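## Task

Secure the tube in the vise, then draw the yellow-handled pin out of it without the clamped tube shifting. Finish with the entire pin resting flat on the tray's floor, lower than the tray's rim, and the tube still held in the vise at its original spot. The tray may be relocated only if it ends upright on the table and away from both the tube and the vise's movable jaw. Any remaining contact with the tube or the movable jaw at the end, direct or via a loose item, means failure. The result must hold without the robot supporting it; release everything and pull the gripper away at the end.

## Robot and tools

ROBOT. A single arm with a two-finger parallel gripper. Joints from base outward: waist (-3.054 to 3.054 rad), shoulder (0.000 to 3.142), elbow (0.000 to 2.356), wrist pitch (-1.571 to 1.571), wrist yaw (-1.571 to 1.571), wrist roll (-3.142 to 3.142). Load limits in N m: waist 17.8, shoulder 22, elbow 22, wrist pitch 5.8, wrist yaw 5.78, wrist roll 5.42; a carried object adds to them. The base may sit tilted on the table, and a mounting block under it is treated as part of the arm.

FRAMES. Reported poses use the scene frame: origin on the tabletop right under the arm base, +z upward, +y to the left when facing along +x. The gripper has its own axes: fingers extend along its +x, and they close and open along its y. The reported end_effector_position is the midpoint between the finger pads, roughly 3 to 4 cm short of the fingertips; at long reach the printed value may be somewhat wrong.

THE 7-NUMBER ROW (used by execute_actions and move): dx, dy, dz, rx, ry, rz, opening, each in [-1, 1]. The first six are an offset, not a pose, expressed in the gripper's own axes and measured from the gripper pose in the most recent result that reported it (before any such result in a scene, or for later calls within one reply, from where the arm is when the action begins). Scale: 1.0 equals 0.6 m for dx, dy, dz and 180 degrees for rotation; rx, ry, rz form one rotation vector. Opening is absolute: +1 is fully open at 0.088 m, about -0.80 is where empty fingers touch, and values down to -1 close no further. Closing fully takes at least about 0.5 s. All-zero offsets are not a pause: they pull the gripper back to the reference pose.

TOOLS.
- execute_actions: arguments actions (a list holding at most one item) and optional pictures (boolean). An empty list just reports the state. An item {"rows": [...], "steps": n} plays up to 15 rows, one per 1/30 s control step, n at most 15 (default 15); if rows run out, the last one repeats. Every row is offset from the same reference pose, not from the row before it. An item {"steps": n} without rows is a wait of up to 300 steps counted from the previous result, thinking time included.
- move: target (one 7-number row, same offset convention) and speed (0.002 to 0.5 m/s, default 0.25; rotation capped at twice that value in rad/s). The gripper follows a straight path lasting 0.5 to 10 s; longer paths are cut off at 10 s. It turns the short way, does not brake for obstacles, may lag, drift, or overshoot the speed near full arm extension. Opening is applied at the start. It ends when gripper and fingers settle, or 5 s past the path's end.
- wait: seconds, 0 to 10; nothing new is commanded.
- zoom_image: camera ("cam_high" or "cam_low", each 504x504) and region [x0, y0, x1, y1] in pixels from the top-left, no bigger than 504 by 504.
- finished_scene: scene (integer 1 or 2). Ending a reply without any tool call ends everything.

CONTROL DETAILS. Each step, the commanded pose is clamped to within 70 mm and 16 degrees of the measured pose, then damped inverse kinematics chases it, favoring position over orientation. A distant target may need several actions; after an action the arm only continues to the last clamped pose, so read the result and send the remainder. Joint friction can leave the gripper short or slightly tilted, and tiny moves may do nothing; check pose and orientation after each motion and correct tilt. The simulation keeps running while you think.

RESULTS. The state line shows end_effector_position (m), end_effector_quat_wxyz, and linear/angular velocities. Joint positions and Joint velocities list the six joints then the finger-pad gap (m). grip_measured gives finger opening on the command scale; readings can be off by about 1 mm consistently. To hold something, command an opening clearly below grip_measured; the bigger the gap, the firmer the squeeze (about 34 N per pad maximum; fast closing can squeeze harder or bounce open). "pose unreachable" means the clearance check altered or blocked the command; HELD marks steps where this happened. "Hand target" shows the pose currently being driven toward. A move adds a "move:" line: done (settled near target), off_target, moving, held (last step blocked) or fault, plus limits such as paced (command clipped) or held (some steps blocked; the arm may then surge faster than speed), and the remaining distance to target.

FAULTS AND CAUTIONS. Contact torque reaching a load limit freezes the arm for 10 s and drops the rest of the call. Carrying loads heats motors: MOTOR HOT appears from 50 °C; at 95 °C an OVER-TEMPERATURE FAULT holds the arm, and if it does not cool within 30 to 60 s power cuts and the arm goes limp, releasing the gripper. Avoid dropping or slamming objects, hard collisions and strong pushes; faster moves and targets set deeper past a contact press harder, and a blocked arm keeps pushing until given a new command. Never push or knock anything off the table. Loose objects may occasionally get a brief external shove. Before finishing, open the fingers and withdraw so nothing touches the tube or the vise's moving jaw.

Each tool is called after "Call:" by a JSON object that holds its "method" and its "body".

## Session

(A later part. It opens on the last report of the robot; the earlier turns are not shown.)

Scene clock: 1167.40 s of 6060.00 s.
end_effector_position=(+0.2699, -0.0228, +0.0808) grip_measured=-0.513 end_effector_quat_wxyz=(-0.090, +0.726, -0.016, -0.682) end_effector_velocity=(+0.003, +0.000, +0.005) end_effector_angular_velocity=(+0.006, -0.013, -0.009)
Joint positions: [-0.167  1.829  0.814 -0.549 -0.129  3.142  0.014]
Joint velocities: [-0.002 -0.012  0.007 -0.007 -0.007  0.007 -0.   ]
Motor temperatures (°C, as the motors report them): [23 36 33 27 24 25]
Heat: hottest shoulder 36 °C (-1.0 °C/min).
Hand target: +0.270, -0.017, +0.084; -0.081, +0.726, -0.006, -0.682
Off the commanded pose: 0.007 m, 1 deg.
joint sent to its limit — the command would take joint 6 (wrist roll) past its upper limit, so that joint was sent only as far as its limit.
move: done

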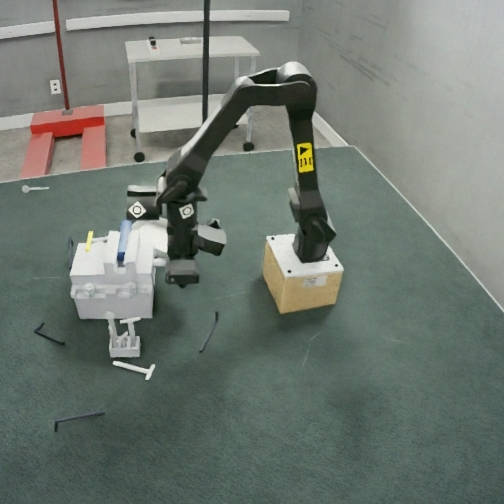

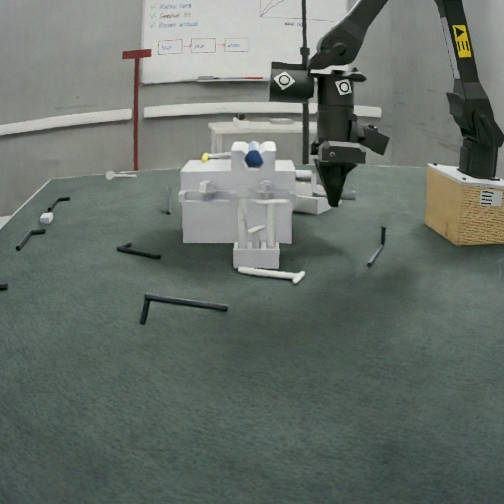

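Call:
{"method": "move", "body": {"target": [-0.03,-0.016,0,0,0,0,-0.75], "speed": 0.06}}

Call:
{"method": "move", "body": {"target": [-0.035,0.003,0,0,0,0,-0.75], "speed": 0.06}}

Call:
{"method": "move", "body": {"target": [-0.03,0.02,0,0,0,0,-0.75], "speed": 0.06}}

Call:
{"method": "move", "body": {"target": [-0.015,0.033,0,0,0,0,-0.75], "speed": 0.06}}

Call:
{"method": "move", "body": {"target": [0,0.035,0,-0.015,0,0.03,-0.75], "speed": 0.06}}

Call:
{"method": "move", "body": {"target": [0.02,0.03,0,0,0,0,-0.75], "speed": 0.06}}

Scene clock: 1177.83 s of 6060.00 s.
end_effector_position=(+0.2712, -0.0145, +0.0972) grip_measured=-0.508 end_effector_quat_wxyz=(-0.097, +0.725, -0.000, -0.681) end_effector_velocity=(-0.003, +0.002, +0.002) end_effector_angular_velocity=(+0.009, +0.012, -0.005)
Joint positions: [-0.156  1.788  0.843 -0.622 -0.162  3.142  0.014]
Joint velocities: [ 0.002 -0.007  0.002 -0.022 -0.007  0.007 -0.   ]
Motor temperatures (°C, as the motors report them): [23 37 33 27 24 25]
Heat: hottest shoulder 37 °C (+0.0 °C/min).
Hand target: +0.270, -0.015, +0.100; -0.085, +0.726, -0.002, -0.683
Off the commanded pose: 0.003 m, 2 deg.
joint sent to its limit — the command would take joint 6 (wrist roll) past its upper limit, so that joint was sent only as far as its limit.
move: done

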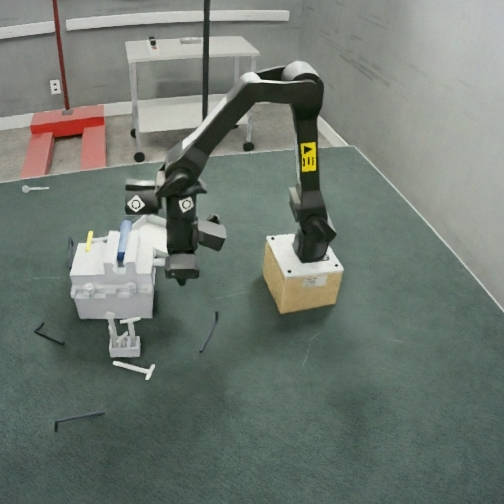

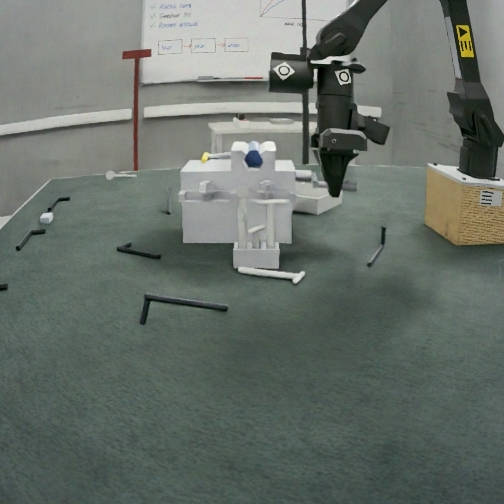

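Scene clock: 1178.60 s of 6060.00 s.
end_effector_position=(+0.2708, -0.0159, +0.1156) grip_measured=-0.508 end_effector_quat_wxyz=(-0.101, +0.725, +0.003, -0.681) end_effector_velocity=(-0.000, -0.003, +0.002) end_effector_angular_velocity=(-0.008, -0.003, -0.000)
Joint positions: [-0.168  1.744  0.879 -0.705 -0.172  3.131  0.014]
Joint velocities: [-0.007 -0.007  0.002 -0.007  0.007 -0.007 -0.   ]
Motor temperatures (°C, as the motors report them): [23 37 33 27 24 25]
Heat: hottest shoulder 37 °C (+0.0 °C/min).
Hand target: +0.270, -0.019, +0.118; -0.097, +0.725, -0.000, -0.681
Off the commanded pose: 0.004 m, 1 deg.
move: done

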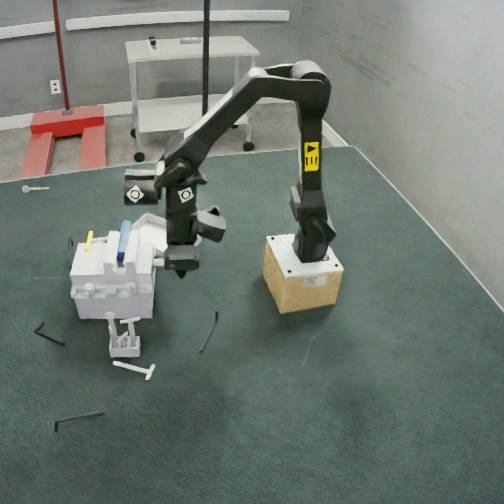

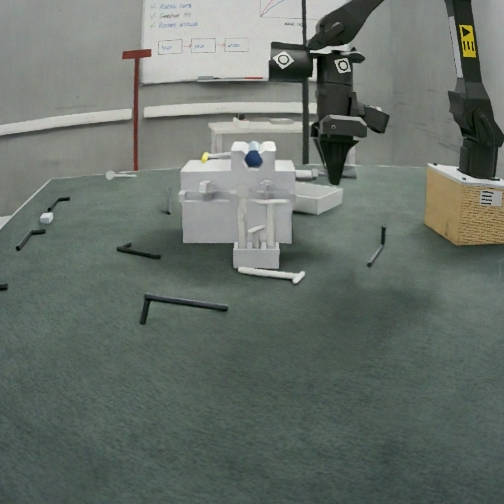

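Scene clock: 1179.37 s of 6060.00 s.
end_effector_position=(+0.2690, -0.0266, +0.1300) grip_measured=-0.509 end_effector_quat_wxyz=(-0.105, +0.725, +0.007, -0.680) end_effector_velocity=(-0.004, -0.002, +0.002) end_effector_angular_velocity=(-0.006, +0.010, +0.014)
Joint positions: [-0.216  1.716  0.912 -0.774 -0.184  3.083  0.014]
Joint velocities: [-0.007 -0.007  0.002 -0.022  0.007 -0.022 -0.   ]
Motor temperatures (°C, as the motors report them): [23 37 33 27 24 25]
Heat: hottest shoulder 37 °C (+0.0 °C/min).
Hand target: +0.268, -0.030, +0.132; -0.101, +0.725, +0.003, -0.681
Off the commanded pose: 0.004 m, 1 deg.
move: done

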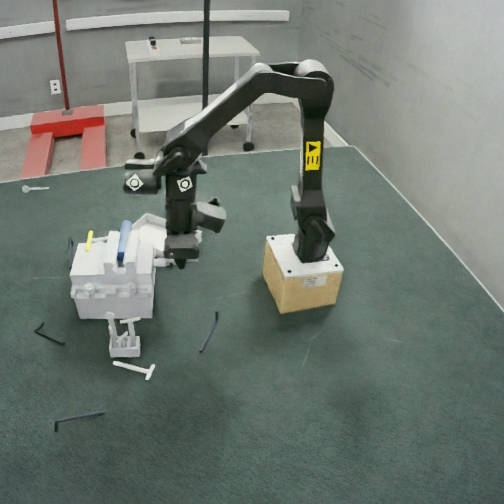

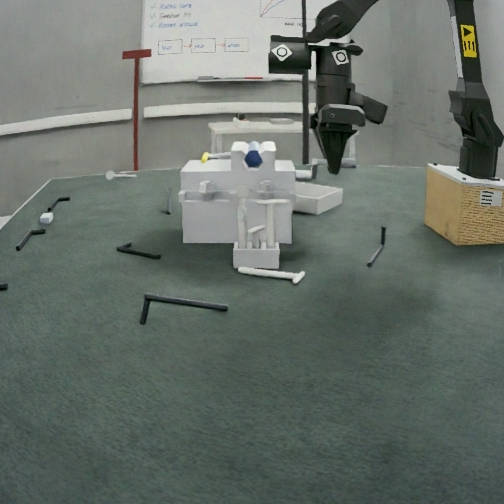

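Scene clock: 1180.17 s of 6060.00 s.
end_effector_position=(+0.2661, -0.0424, +0.1363) grip_measured=-0.509 end_effector_quat_wxyz=(-0.112, +0.725, +0.013, -0.680) end_effector_velocity=(-0.000, -0.001, +0.003) end_effector_angular_velocity=(+0.006, -0.006, +0.000)
Joint positions: [-0.285  1.714  0.934 -0.815 -0.201  3.015  0.014]
Joint velocities: [-0.007 -0.007  0.002 -0.007 -0.007 -0.007 -0.   ]
Motor temperatures (°C, as the motors report them): [23 37 33 27 24 25]
Heat: hottest shoulder 37 °C (+1.0 °C/min).
Hand target: +0.266, -0.048, +0.136; -0.105, +0.725, +0.007, -0.680
Off the commanded pose: 0.005 m, 1 deg.
move: done

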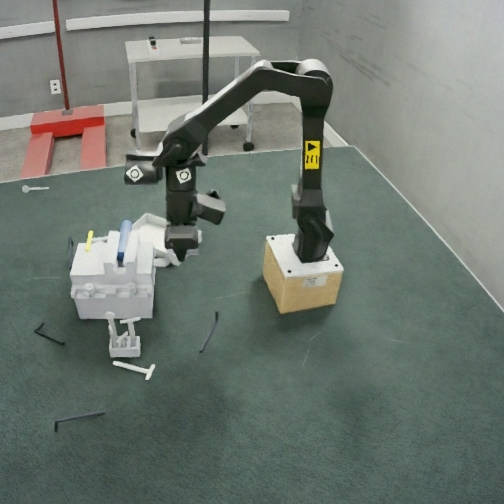

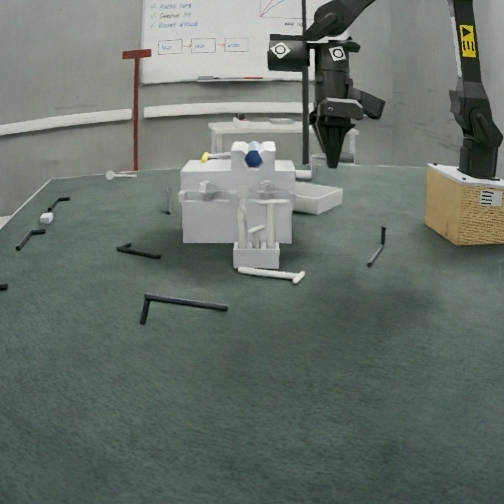

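Scene clock: 1181.30 s of 6060.00 s.
end_effector_position=(+0.2638, -0.0614, +0.1346) grip_measured=-0.509 end_effector_quat_wxyz=(-0.084, +0.726, -0.015, -0.682) end_effector_velocity=(-0.007, +0.003, -0.002) end_effector_angular_velocity=(+0.016, +0.027, +0.005)
Joint positions: [-0.311  1.714  0.934 -0.803 -0.121  2.987  0.014]
Joint velocities: [-0.002  0.002 -0.007 -0.022 -0.007 -0.007 -0.   ]
Motor temperatures (°C, as the motors report them): [23 37 33 27 24 25]
Heat: hottest shoulder 37 °C (+1.0 °C/min).
Hand target: +0.263, -0.063, +0.132; -0.063, +0.726, -0.005, -0.684
Off the commanded pose: 0.003 m, 3 deg.
move: off_target

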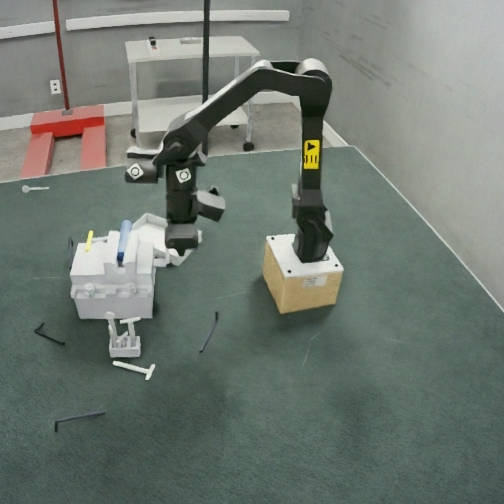

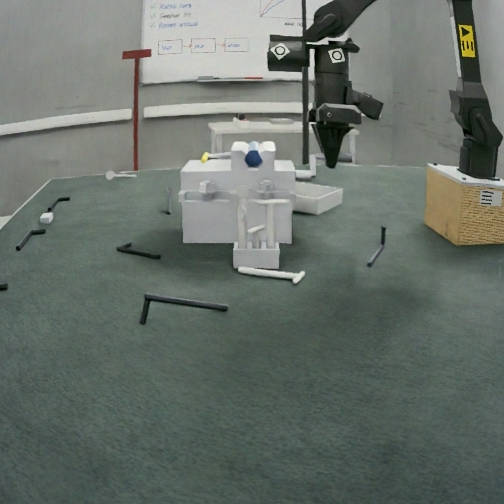

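Scene clock: 1182.03 s of 6060.00 s.
end_effector_position=(+0.2619, -0.0740, +0.1239) grip_measured=-0.509 end_effector_quat_wxyz=(-0.087, +0.726, -0.012, -0.682) end_effector_velocity=(-0.002, +0.002, -0.001) end_effector_angular_velocity=(+0.025, +0.003, +0.001)
Joint positions: [-0.362  1.747  0.921 -0.764 -0.13   2.937  0.014]
Joint velocities: [-0.007  0.002 -0.002 -0.007 -0.022 -0.007 -0.   ]
Motor temperatures (°C, as the motors report them): [23 37 33 27 24 25]
Heat: hottest shoulder 37 °C (+1.0 °C/min).
Hand target: +0.262, -0.078, +0.121; -0.084, +0.726, -0.015, -0.682
Off the commanded pose: 0.005 m, 1 deg.
move: done

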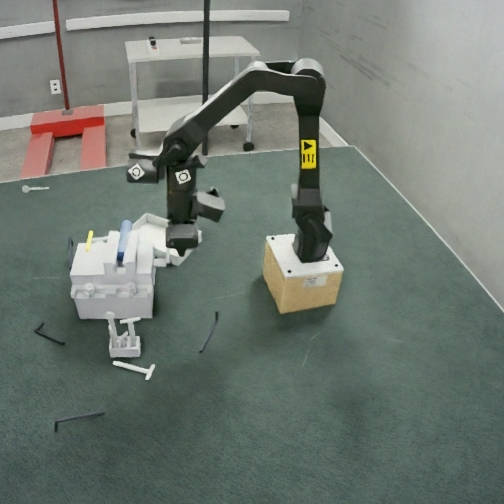

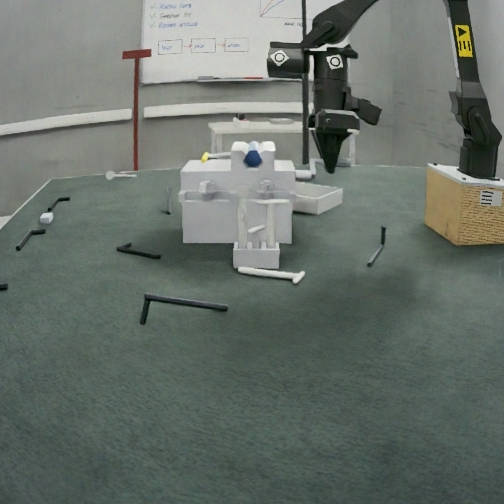

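Call:
{"method": "move", "body": {"target": [0.033,0.015,0,0,0,0,-0.75], "speed": 0.06}}

Call:
{"method": "move", "body": {"target": [0.036,-0.002,0,0,0,0,-0.75], "speed": 0.06}}

Call:
{"method": "move", "body": {"target": [0.033,-0.018,0,0,0,0,-0.75], "speed": 0.06}}

Call:
{"method": "move", "body": {"target": [0.022,-0.03,0,0,0,0,-0.75], "speed": 0.06}}

Call:
{"method": "move", "body": {"target": [0.002,-0.033,0,0,0,0,-0.75], "speed": 0.06}}

Scene clock: 1189.40 s of 6060.00 s.
end_effector_position=(+0.2609, -0.0799, +0.1064) grip_measured=-0.511 end_effector_quat_wxyz=(-0.090, +0.726, -0.014, -0.682) end_effector_velocity=(-0.001, +0.003, +0.000) end_effector_angular_velocity=(+0.023, -0.002, +0.005)
Joint positions: [-0.382  1.79   0.89  -0.693 -0.13   2.922  0.014]
Joint velocities: [-0.002 -0.002 -0.002 -0.007 -0.022 -0.007 -0.   ]
Motor temperatures (°C, as the motors report them): [23 36 33 27 24 25]
Heat: hottest shoulder 36 °C (-1.0 °C/min).
Hand target: +0.262, -0.081, +0.103; -0.087, +0.726, -0.012, -0.682
Off the commanded pose: 0.004 m, 0 deg.
move: done

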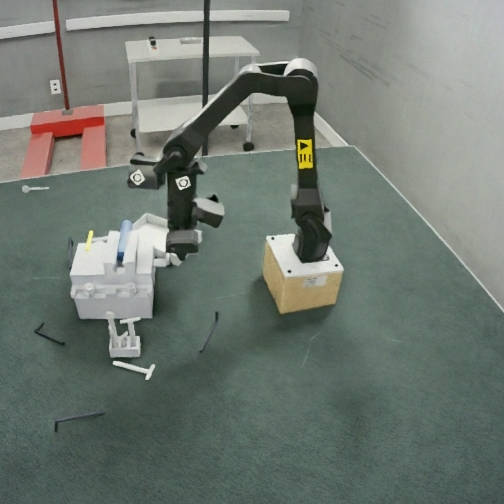

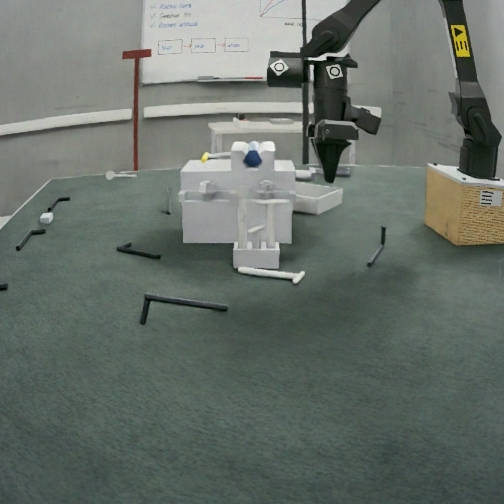

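Scene clock: 1190.17 s of 6060.00 s.
end_effector_position=(+0.2614, -0.0765, +0.0893) grip_measured=-0.512 end_effector_quat_wxyz=(-0.091, +0.726, -0.014, -0.681) end_effector_velocity=(-0.004, +0.002, -0.002) end_effector_angular_velocity=(+0.012, +0.013, +0.005)
Joint positions: [-0.371  1.831  0.856 -0.616 -0.133  2.936  0.014]
Joint velocities: [-0.002  0.002 -0.007 -0.007 -0.007 -0.007 -0.   ]
Motor temperatures (°C, as the motors report them): [23 36 33 27 24 25]
Heat: hottest shoulder 36 °C (-1.0 °C/min).
Hand target: +0.262, -0.077, +0.085; -0.089, +0.726, -0.014, -0.682
Off the commanded pose: 0.004 m, 0 deg.
move: done

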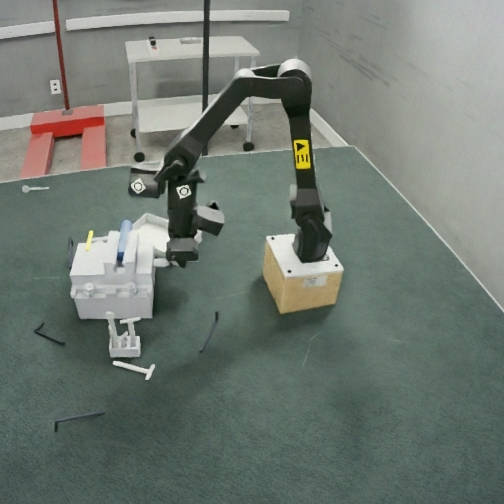

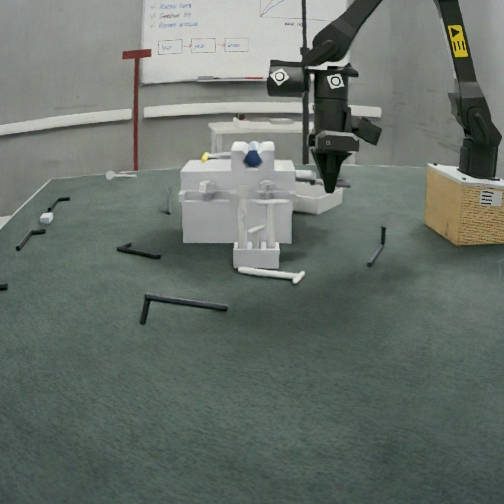

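Scene clock: 1190.93 s of 6060.00 s.
end_effector_position=(+0.2627, -0.0667, +0.0773) grip_measured=-0.515 end_effector_quat_wxyz=(-0.091, +0.726, -0.019, -0.681) end_effector_velocity=(-0.002, +0.000, -0.002) end_effector_angular_velocity=(-0.007, +0.004, +0.009)
Joint positions: [-0.331  1.855  0.824 -0.553 -0.127  2.983  0.014]
Joint velocities: [ 0.002  0.002 -0.007  0.007  0.007 -0.007 -0.   ]
Motor temperatures (°C, as the motors report them): [23 36 33 27 24 25]
Heat: hottest shoulder 36 °C (-1.0 °C/min).
Hand target: +0.264, -0.064, +0.071; -0.092, +0.726, -0.014, -0.681
Off the commanded pose: 0.007 m, 1 deg.
move: done

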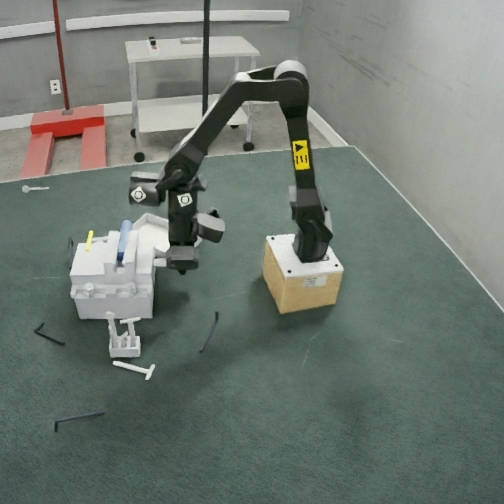

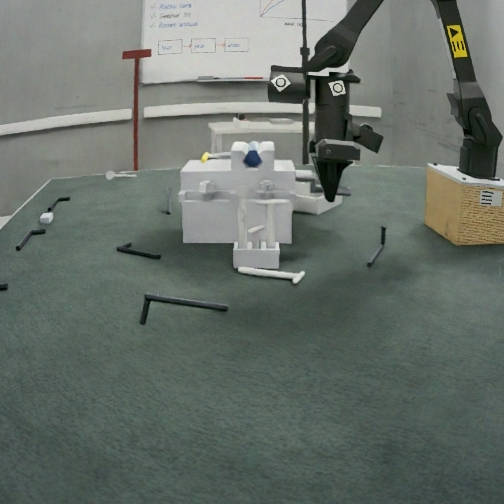

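Scene clock: 1191.70 s of 6060.00 s.
end_effector_position=(+0.2642, -0.0572, +0.0723) grip_measured=-0.516 end_effector_quat_wxyz=(-0.082, +0.727, -0.031, -0.681) end_effector_velocity=(+0.000, +0.003, +0.001) end_effector_angular_velocity=(+0.004, -0.009, +0.015)
Joint positions: [-0.279  1.857  0.804 -0.517 -0.097  3.04   0.014]
Joint velocities: [ 0.007 -0.007 -0.007  0.007 -0.007 -0.007 -0.   ]
Motor temperatures (°C, as the motors report them): [23 36 33 27 24 25]
Heat: hottest shoulder 36 °C (-1.0 °C/min).
Hand target: +0.266, -0.048, +0.066; -0.091, +0.726, -0.019, -0.681
Off the commanded pose: 0.012 m, 2 deg.
move: off_target

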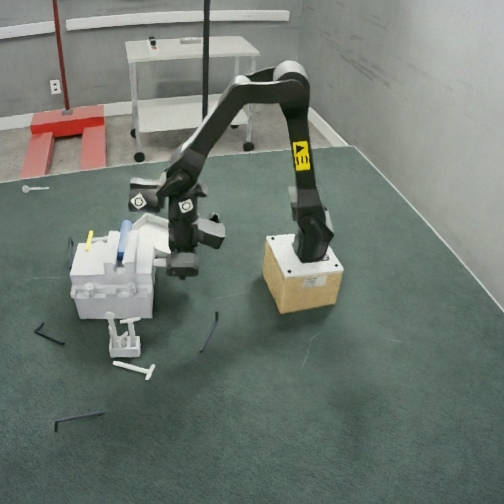

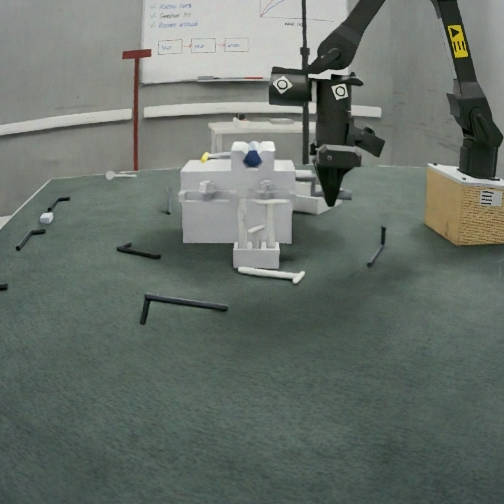

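Scene clock: 1192.43 s of 6060.00 s.
end_effector_position=(+0.2655, -0.0535, +0.0725) grip_measured=-0.516 end_effector_quat_wxyz=(-0.064, +0.725, -0.052, -0.684) end_effector_velocity=(-0.001, +0.004, +0.000) end_effector_angular_velocity=(+0.023, +0.003, -0.004)
Joint positions: [-0.234  1.854  0.804 -0.515 -0.043  3.087  0.014]
Joint velocities: [ 0.002 -0.002 -0.002 -0.007 -0.022  0.007 -0.   ]
Motor temperatures (°C, as the motors report them): [23 36 33 27 24 25]
Heat: hottest shoulder 36 °C (-1.0 °C/min).
Hand target: +0.267, -0.038, +0.073; -0.082, +0.726, -0.031, -0.682
Off the commanded pose: 0.016 m, 3 deg.
move: off_target

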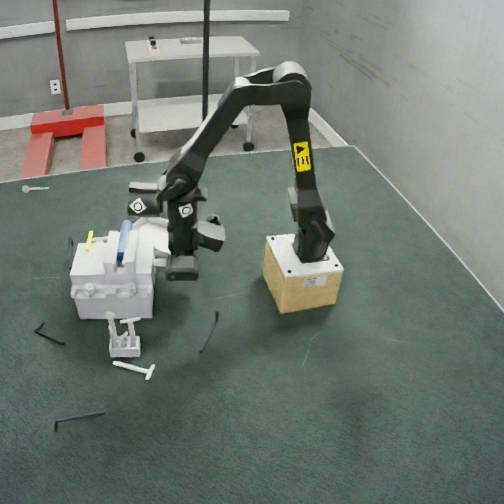

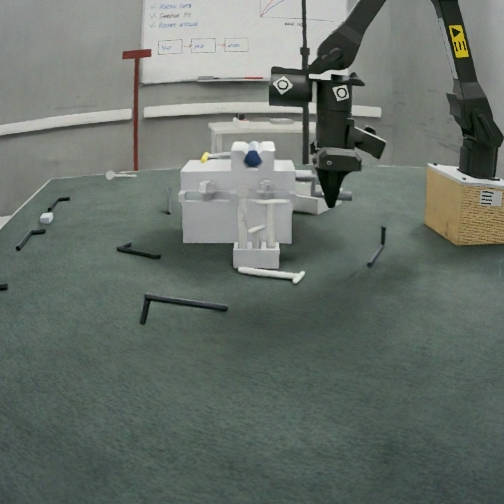

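Getting tight; a bit more.

Call:
{"method": "move", "body": {"target": [0.005,-0.05,0,0,0,0,-0.8], "speed": 0.04}}

Call:
{"method": "move", "body": {"target": [0,0,0,0,0,0,0.2], "speed": 0.04}}

Call:
{"method": "move", "body": {"target": [-0.25,0,0.03,0,0,0,0.2], "speed": 0.1}}

Call:
{"method": "zoom_image", "body": {"camera": "cam_high", "region": [30,170,250,310]}}

Call:
{"method": "zoom_image", "body": {"camera": "cam_low", "region": [150,100,370,230]}}

Scene clock: 1199.80 s of 6060.00 s.
end_effector_position=(+0.2669, -0.0468, +0.0717) grip_measured=-0.515 end_effector_quat_wxyz=(-0.051, +0.724, -0.067, -0.685) end_effector_velocity=(-0.001, +0.008, -0.000) end_effector_angular_velocity=(+0.036, +0.002, +0.031)
Joint positions: [-0.186  1.855  0.801 -0.509 -0.002  3.136  0.014]
Joint velocities: [ 0.007 -0.002 -0.002 -0.007 -0.037 -0.022 -0.   ]
Motor temperatures (°C, as the motors report them): [23 36 33 27 25 25]
Heat: hottest shoulder 36 °C (+0.0 °C/min).
Hand target: +0.270, -0.025, +0.070; -0.056, +0.726, -0.027, -0.685
Off the commanded pose: 0.023 m, 2 deg.
joint sent to its limit — the command would take joint 6 (wrist roll) past its upper limit, so that joint was sent only as far as its limit.
move: off_target

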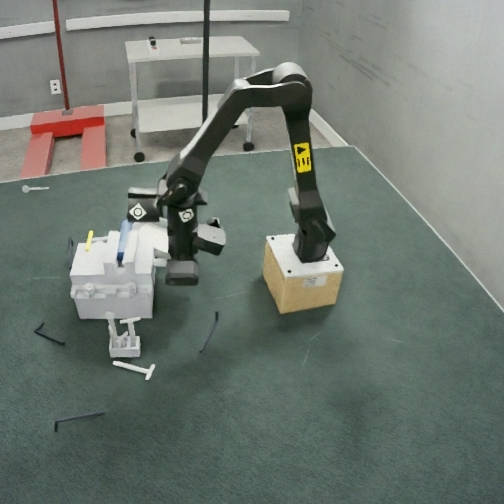

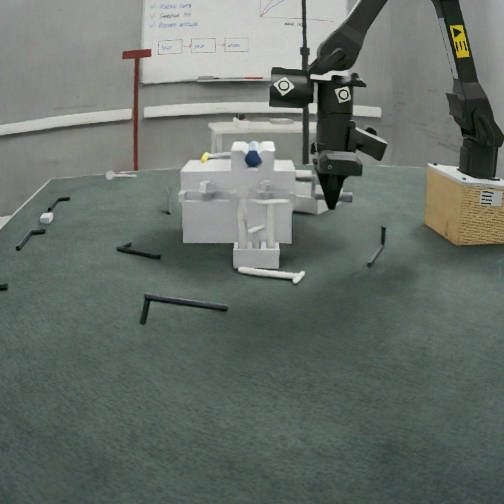

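Scene clock: 1200.37 s of 6060.00 s.
end_effector_position=(+0.2671, -0.0467, +0.0717) grip_measured=+0.199 end_effector_quat_wxyz=(-0.052, +0.724, -0.065, -0.684) end_effector_velocity=(-0.002, +0.001, +0.000) end_effector_angular_velocity=(+0.009, +0.006, -0.009)
Joint positions: [-0.187  1.855  0.801 -0.508 -0.005  3.134  0.049]
Joint velocities: [-0.002 -0.002 -0.002 -0.007 -0.007  0.007  0.   ]
Motor temperatures (°C, as the motors report them): [23 36 33 27 25 25]
Heat: hottest shoulder 36 °C (+0.0 °C/min).
Hand target: +0.267, -0.047, +0.072; -0.051, +0.724, -0.066, -0.685
Off the commanded pose: 0.000 m, 0 deg.
joint sent to its limit — the command would take joint 6 (wrist roll) past its upper limit, so that joint was sent only as far as its limit.
move: done

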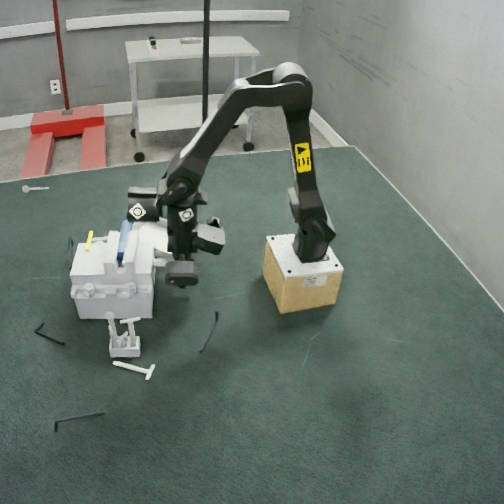

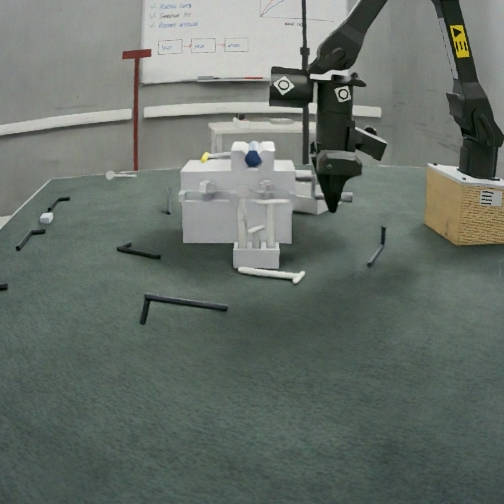

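Scene clock: 1202.23 s of 6060.00 s.
end_effector_position=(+0.2411, -0.0393, +0.2178) grip_measured=+0.200 end_effector_quat_wxyz=(-0.052, +0.721, -0.065, -0.688) end_effector_velocity=(-0.005, +0.003, -0.000) end_effector_angular_velocity=(+0.010, +0.021, +0.024)
Joint positions: [-0.187  1.501  1.078 -1.149 -0.005  3.134  0.049]
Joint velocities: [ 0.002 -0.002 -0.002 -0.022 -0.007 -0.022 -0.   ]
Motor temperatures (°C, as the motors report them): [23 36 33 27 25 25]
Heat: hottest shoulder 36 °C (+0.0 °C/min).
Hand target: +0.242, -0.039, +0.221; -0.052, +0.724, -0.065, -0.684
Off the commanded pose: 0.003 m, 1 deg.
joint sent to its limit — the command would take joint 6 (wrist roll) past its upper limit, so that joint was sent only as far as its limit.
move: done

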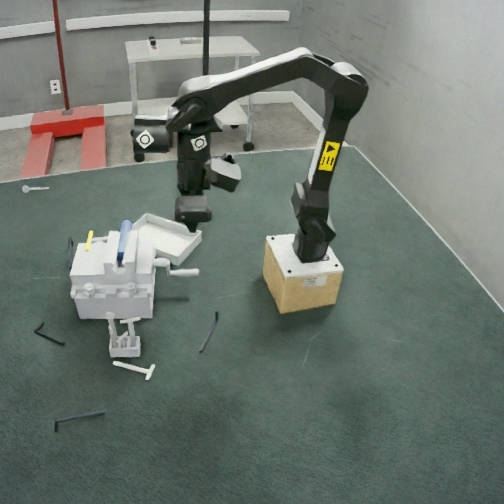

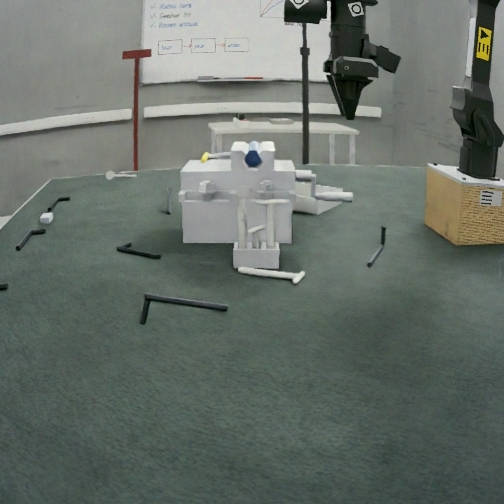

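Region (30, 170, 250, 310) of cam_high's 504x504 image, scaled by 2.291, with more detail than that image has; it fills the top 321 rows of this view, and the rest is white.

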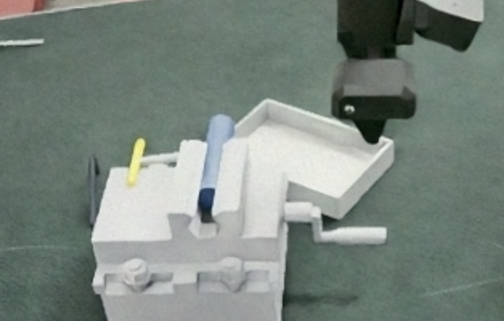

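Region (150, 100, 370, 230) of cam_low's 504x504 image, scaled by 2.291, with more detail than that image has; it fills the top 298 rows of this view, and the rest is white.

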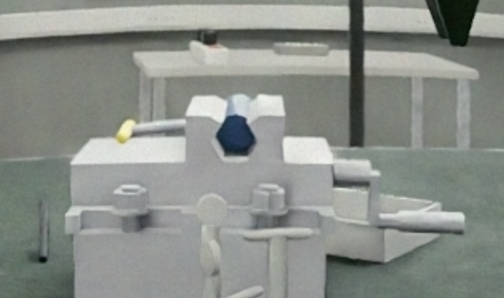

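Call:
{"method": "move", "body": {"target": [0.05,0.088,-0.335,0,0,0,-0.2], "speed": 0.12}}

Call:
{"method": "zoom_image", "body": {"camera": "cam_high", "region": [30,130,250,310]}}

Call:
{"method": "zoom_image", "body": {"camera": "cam_low", "region": [150,20,370,200]}}

Scene clock: 1212.23 s of 6060.00 s.
end_effector_position=(+0.4300, -0.1252, +0.2021) grip_measured=-0.200 end_effector_quat_wxyz=(-0.051, +0.725, -0.066, -0.683) end_effector_velocity=(+0.001, +0.002, +0.003) end_effector_angular_velocity=(+0.005, -0.004, +0.025)
Joint positions: [-0.302  2.308  2.05  -1.3   -0.005  3.02   0.029]
Joint velocities: [ 0.002 -0.002  0.007 -0.007 -0.007 -0.022 -0.   ]
Motor temperatures (°C, as the motors report them): [23 36 34 27 25 25]
Heat: hottest shoulder 36 °C (+0.0 °C/min).
Hand target: +0.431, -0.127, +0.196; -0.052, +0.721, -0.065, -0.687
Off the commanded pose: 0.004 m, 1 deg.
move: done

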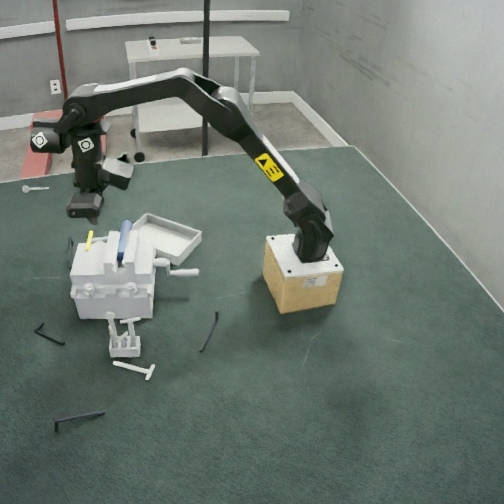

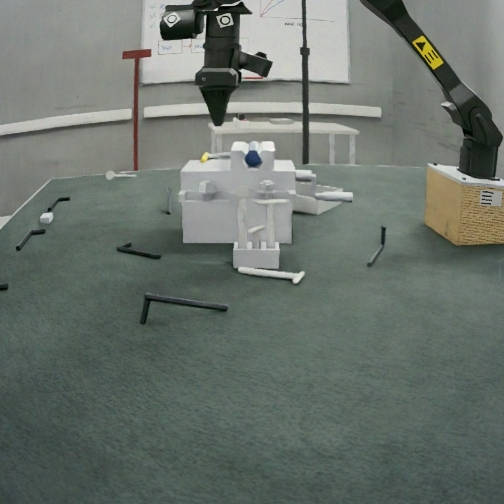

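Region (30, 130, 250, 310) of cam_high's 504x504 image, scaled by 2.291, with more detail than that image has; it fills the top 412 rows of this view, and the rest is white.

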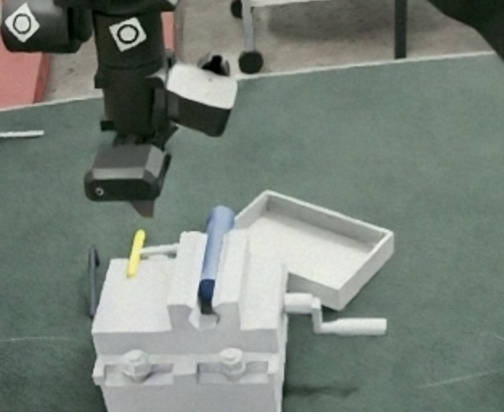

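Region (150, 20, 370, 200) of cam_low's 504x504 image, scaled by 2.291, with more detail than that image has; it fills the top 412 rows of this view, and the rest is white.

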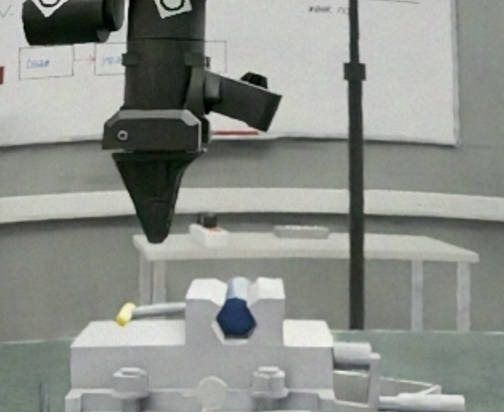

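Call:
{"method": "move", "body": {"target": [0.03,0,0.035,0,0.2,0,-0.2], "speed": 0.08}}

Call:
{"method": "zoom_image", "body": {"camera": "cam_high", "region": [30,130,250,310]}}

Call:
{"method": "zoom_image", "body": {"camera": "cam_low", "region": [150,20,370,200]}}

Scene clock: 1222.47 s of 6060.00 s.
end_effector_position=(+0.4133, -0.1221, +0.1850) grip_measured=-0.200 end_effector_quat_wxyz=(-0.024, +0.901, -0.079, -0.426) end_effector_velocity=(-0.003, +0.001, -0.002) end_effector_angular_velocity=(+0.002, +0.001, +0.008)
Joint positions: [-0.335  1.822  1.067 -0.18  -0.092  3.011  0.029]
Joint velocities: [-0.002 -0.007 -0.017  0.007 -0.007 -0.007 -0.   ]
Motor temperatures (°C, as the motors report them): [23 39 34 27 24 25]
Heat: hottest shoulder 39 °C (+3.0 °C/min).
Hand target: +0.410, -0.122, +0.184; -0.025, +0.901, -0.079, -0.426
Off the commanded pose: 0.004 m, 1 deg.
move: done

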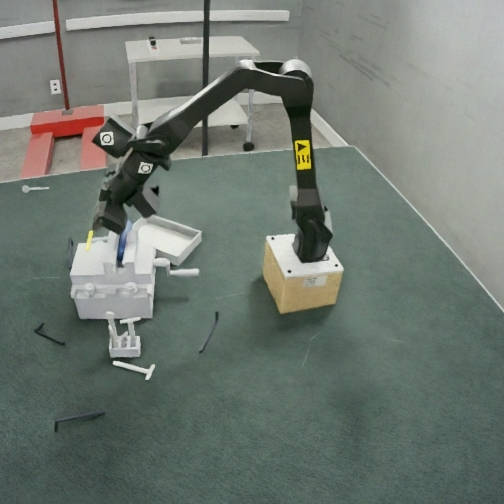

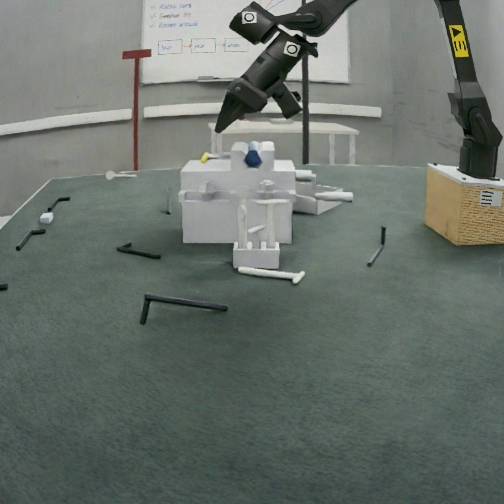

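Region (30, 130, 250, 310) of cam_high's 504x504 image, scaled by 2.291, with more detail than that image has; it fills the top 412 rows of this view, and the rest is white.

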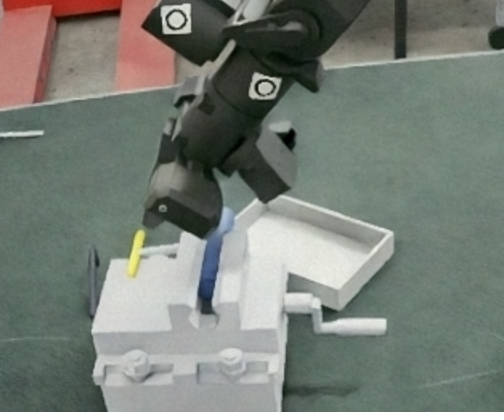

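Region (150, 20, 370, 200) of cam_low's 504x504 image, scaled by 2.291, with more detail than that image has; it fills the top 412 rows of this view, and the rest is white.

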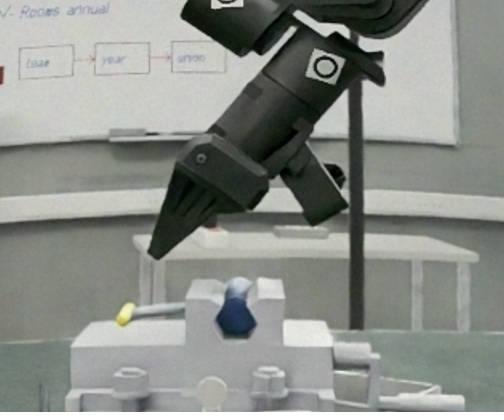

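Call:
{"method": "move", "body": {"target": [0,0,0,0,-0.07,0,-0.2], "speed": 0.08}}

Call:
{"method": "move", "body": {"target": [0.045,0,0.012,0,0,0,-0.2], "speed": 0.04}}

Call:
{"method": "zoom_image", "body": {"camera": "cam_high", "region": [30,130,250,310]}}

Call:
{"method": "zoom_image", "body": {"camera": "cam_low", "region": [150,20,370,200]}}

Scene clock: 1231.13 s of 6060.00 s.
end_effector_position=(+0.4118, -0.1228, +0.1881) grip_measured=-0.200 end_effector_quat_wxyz=(-0.035, +0.852, -0.077, -0.517) end_effector_velocity=(-0.001, -0.002, -0.001) end_effector_angular_velocity=(-0.001, +0.007, +0.015)
Joint positions: [-0.327  1.91   1.3   -0.534 -0.061  3.01   0.029]
Joint velocities: [-0.007  0.002  0.002 -0.007 -0.007 -0.022 -0.   ]
Motor temperatures (°C, as the motors report them): [23 39 34 27 24 25]
Heat: hottest shoulder 39 °C (+2.0 °C/min).
Hand target: +0.414, -0.122, +0.185; -0.033, +0.849, -0.075, -0.522
Off the commanded pose: 0.004 m, 1 deg.
move: done

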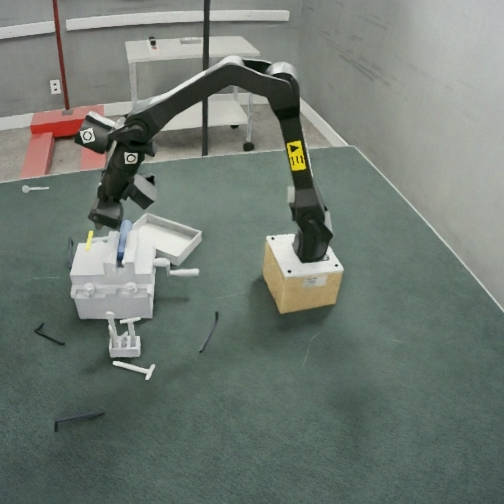

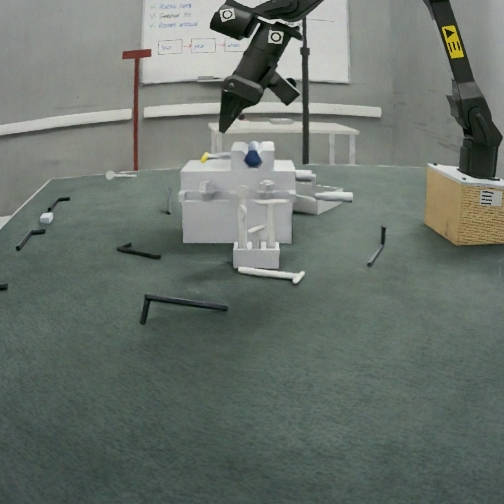

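Scene clock: 1232.13 s of 6060.00 s.
end_effector_position=(+0.4207, -0.1259, +0.1706) grip_measured=-0.200 end_effector_quat_wxyz=(-0.033, +0.858, -0.078, -0.507) end_effector_velocity=(+0.002, +0.004, -0.001) end_effector_angular_velocity=(+0.014, -0.007, +0.019)
Joint positions: [-0.327  1.953  1.274 -0.44  -0.061  3.01   0.029]
Joint velocities: [ 0.002  0.002 -0.002  0.007 -0.022 -0.007 -0.   ]
Motor temperatures (°C, as the motors report them): [23 39 34 27 24 25]
Heat: hottest shoulder 39 °C (+2.0 °C/min).
Hand target: +0.417, -0.124, +0.161; -0.035, +0.851, -0.077, -0.517
Off the commanded pose: 0.010 m, 1 deg.
move: off_target

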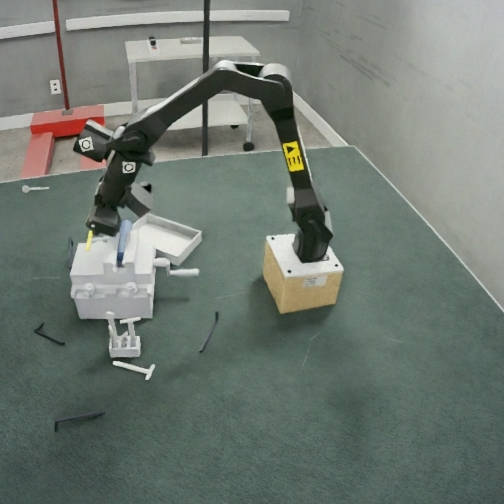

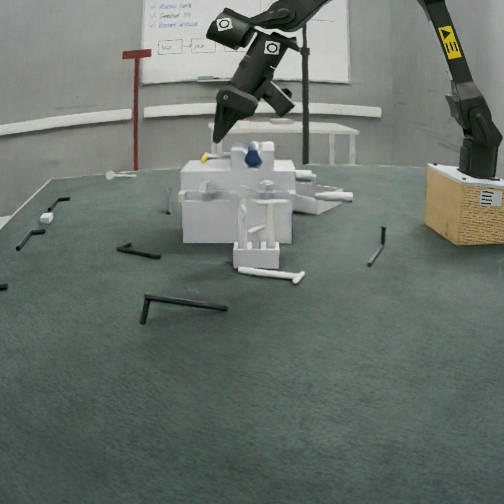

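Region (30, 130, 250, 310) of cam_high's 504x504 image, scaled by 2.291, with more detail than that image has; it fills the top 412 rows of this view, and the rest is white.

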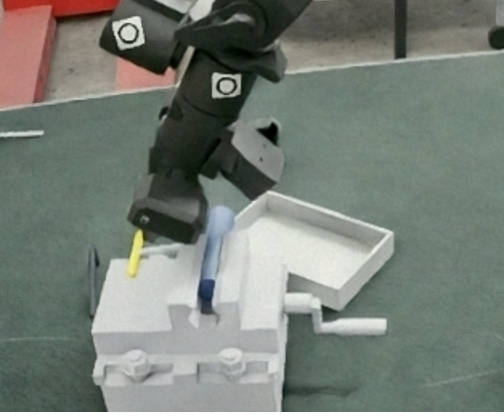

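Region (150, 20, 370, 200) of cam_low's 504x504 image, scaled by 2.291, with more detail than that image has; it fills the top 412 rows of this view, and the rest is white.

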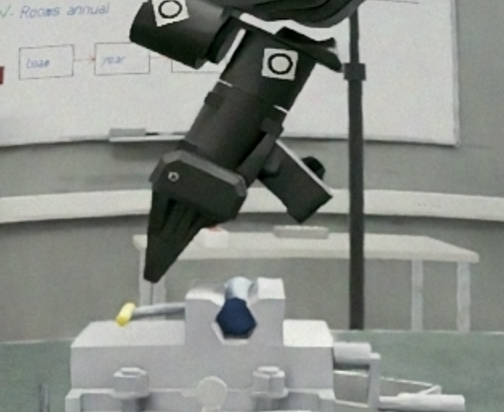

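Call:
{"method": "move", "body": {"target": [0.053,0,0.037,0,0,0,-0.2], "speed": 0.04}}

Call:
{"method": "zoom_image", "body": {"camera": "cam_high", "region": [30,130,250,310]}}

Call:
{"method": "zoom_image", "body": {"camera": "cam_low", "region": [150,20,370,200]}}

Scene clock: 1237.93 s of 6060.00 s.
end_effector_position=(+0.4209, -0.1263, +0.1422) grip_measured=-0.200 end_effector_quat_wxyz=(-0.031, +0.864, -0.080, -0.497) end_effector_velocity=(-0.004, +0.001, -0.004) end_effector_angular_velocity=(+0.008, +0.015, +0.007)
Joint positions: [-0.327  1.989  1.187 -0.293 -0.061  3.01   0.029]
Joint velocities: [-0.002  0.002 -0.007 -0.007 -0.007 -0.007  0.   ]
Motor temperatures (°C, as the motors report them): [23 39 34 28 24 25]
Heat: hottest shoulder 39 °C (+2.0 °C/min).
Hand target: +0.416, -0.126, +0.132; -0.033, +0.858, -0.078, -0.507
Off the commanded pose: 0.011 m, 1 deg.
move: off_target

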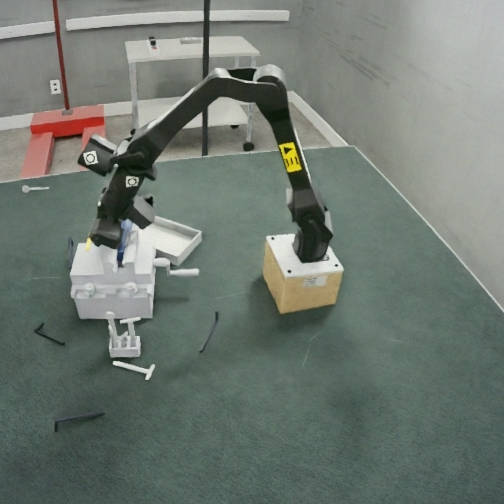

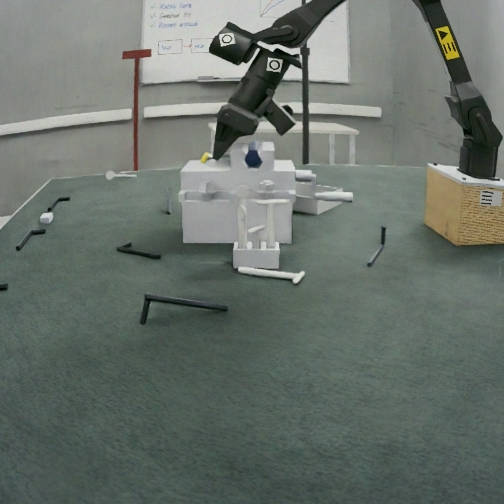

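Region (30, 130, 250, 310) of cam_high's 504x504 image, scaled by 2.291, with more detail than that image has; it fills the top 412 rows of this view, and the rest is white.

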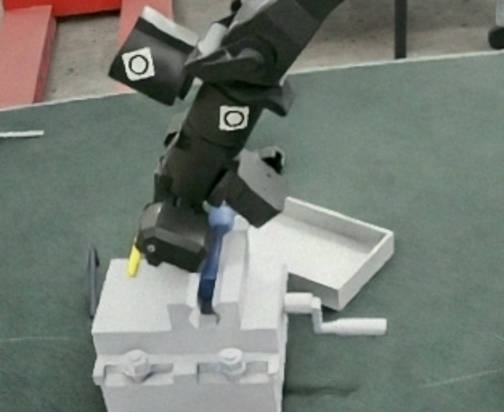

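Region (150, 20, 370, 200) of cam_low's 504x504 image, scaled by 2.291, with more detail than that image has; it fills the top 412 rows of this view, and the rest is white.

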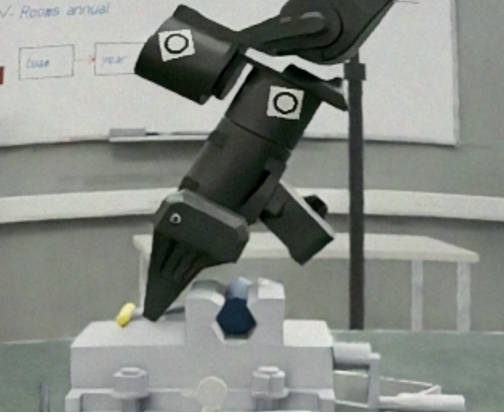

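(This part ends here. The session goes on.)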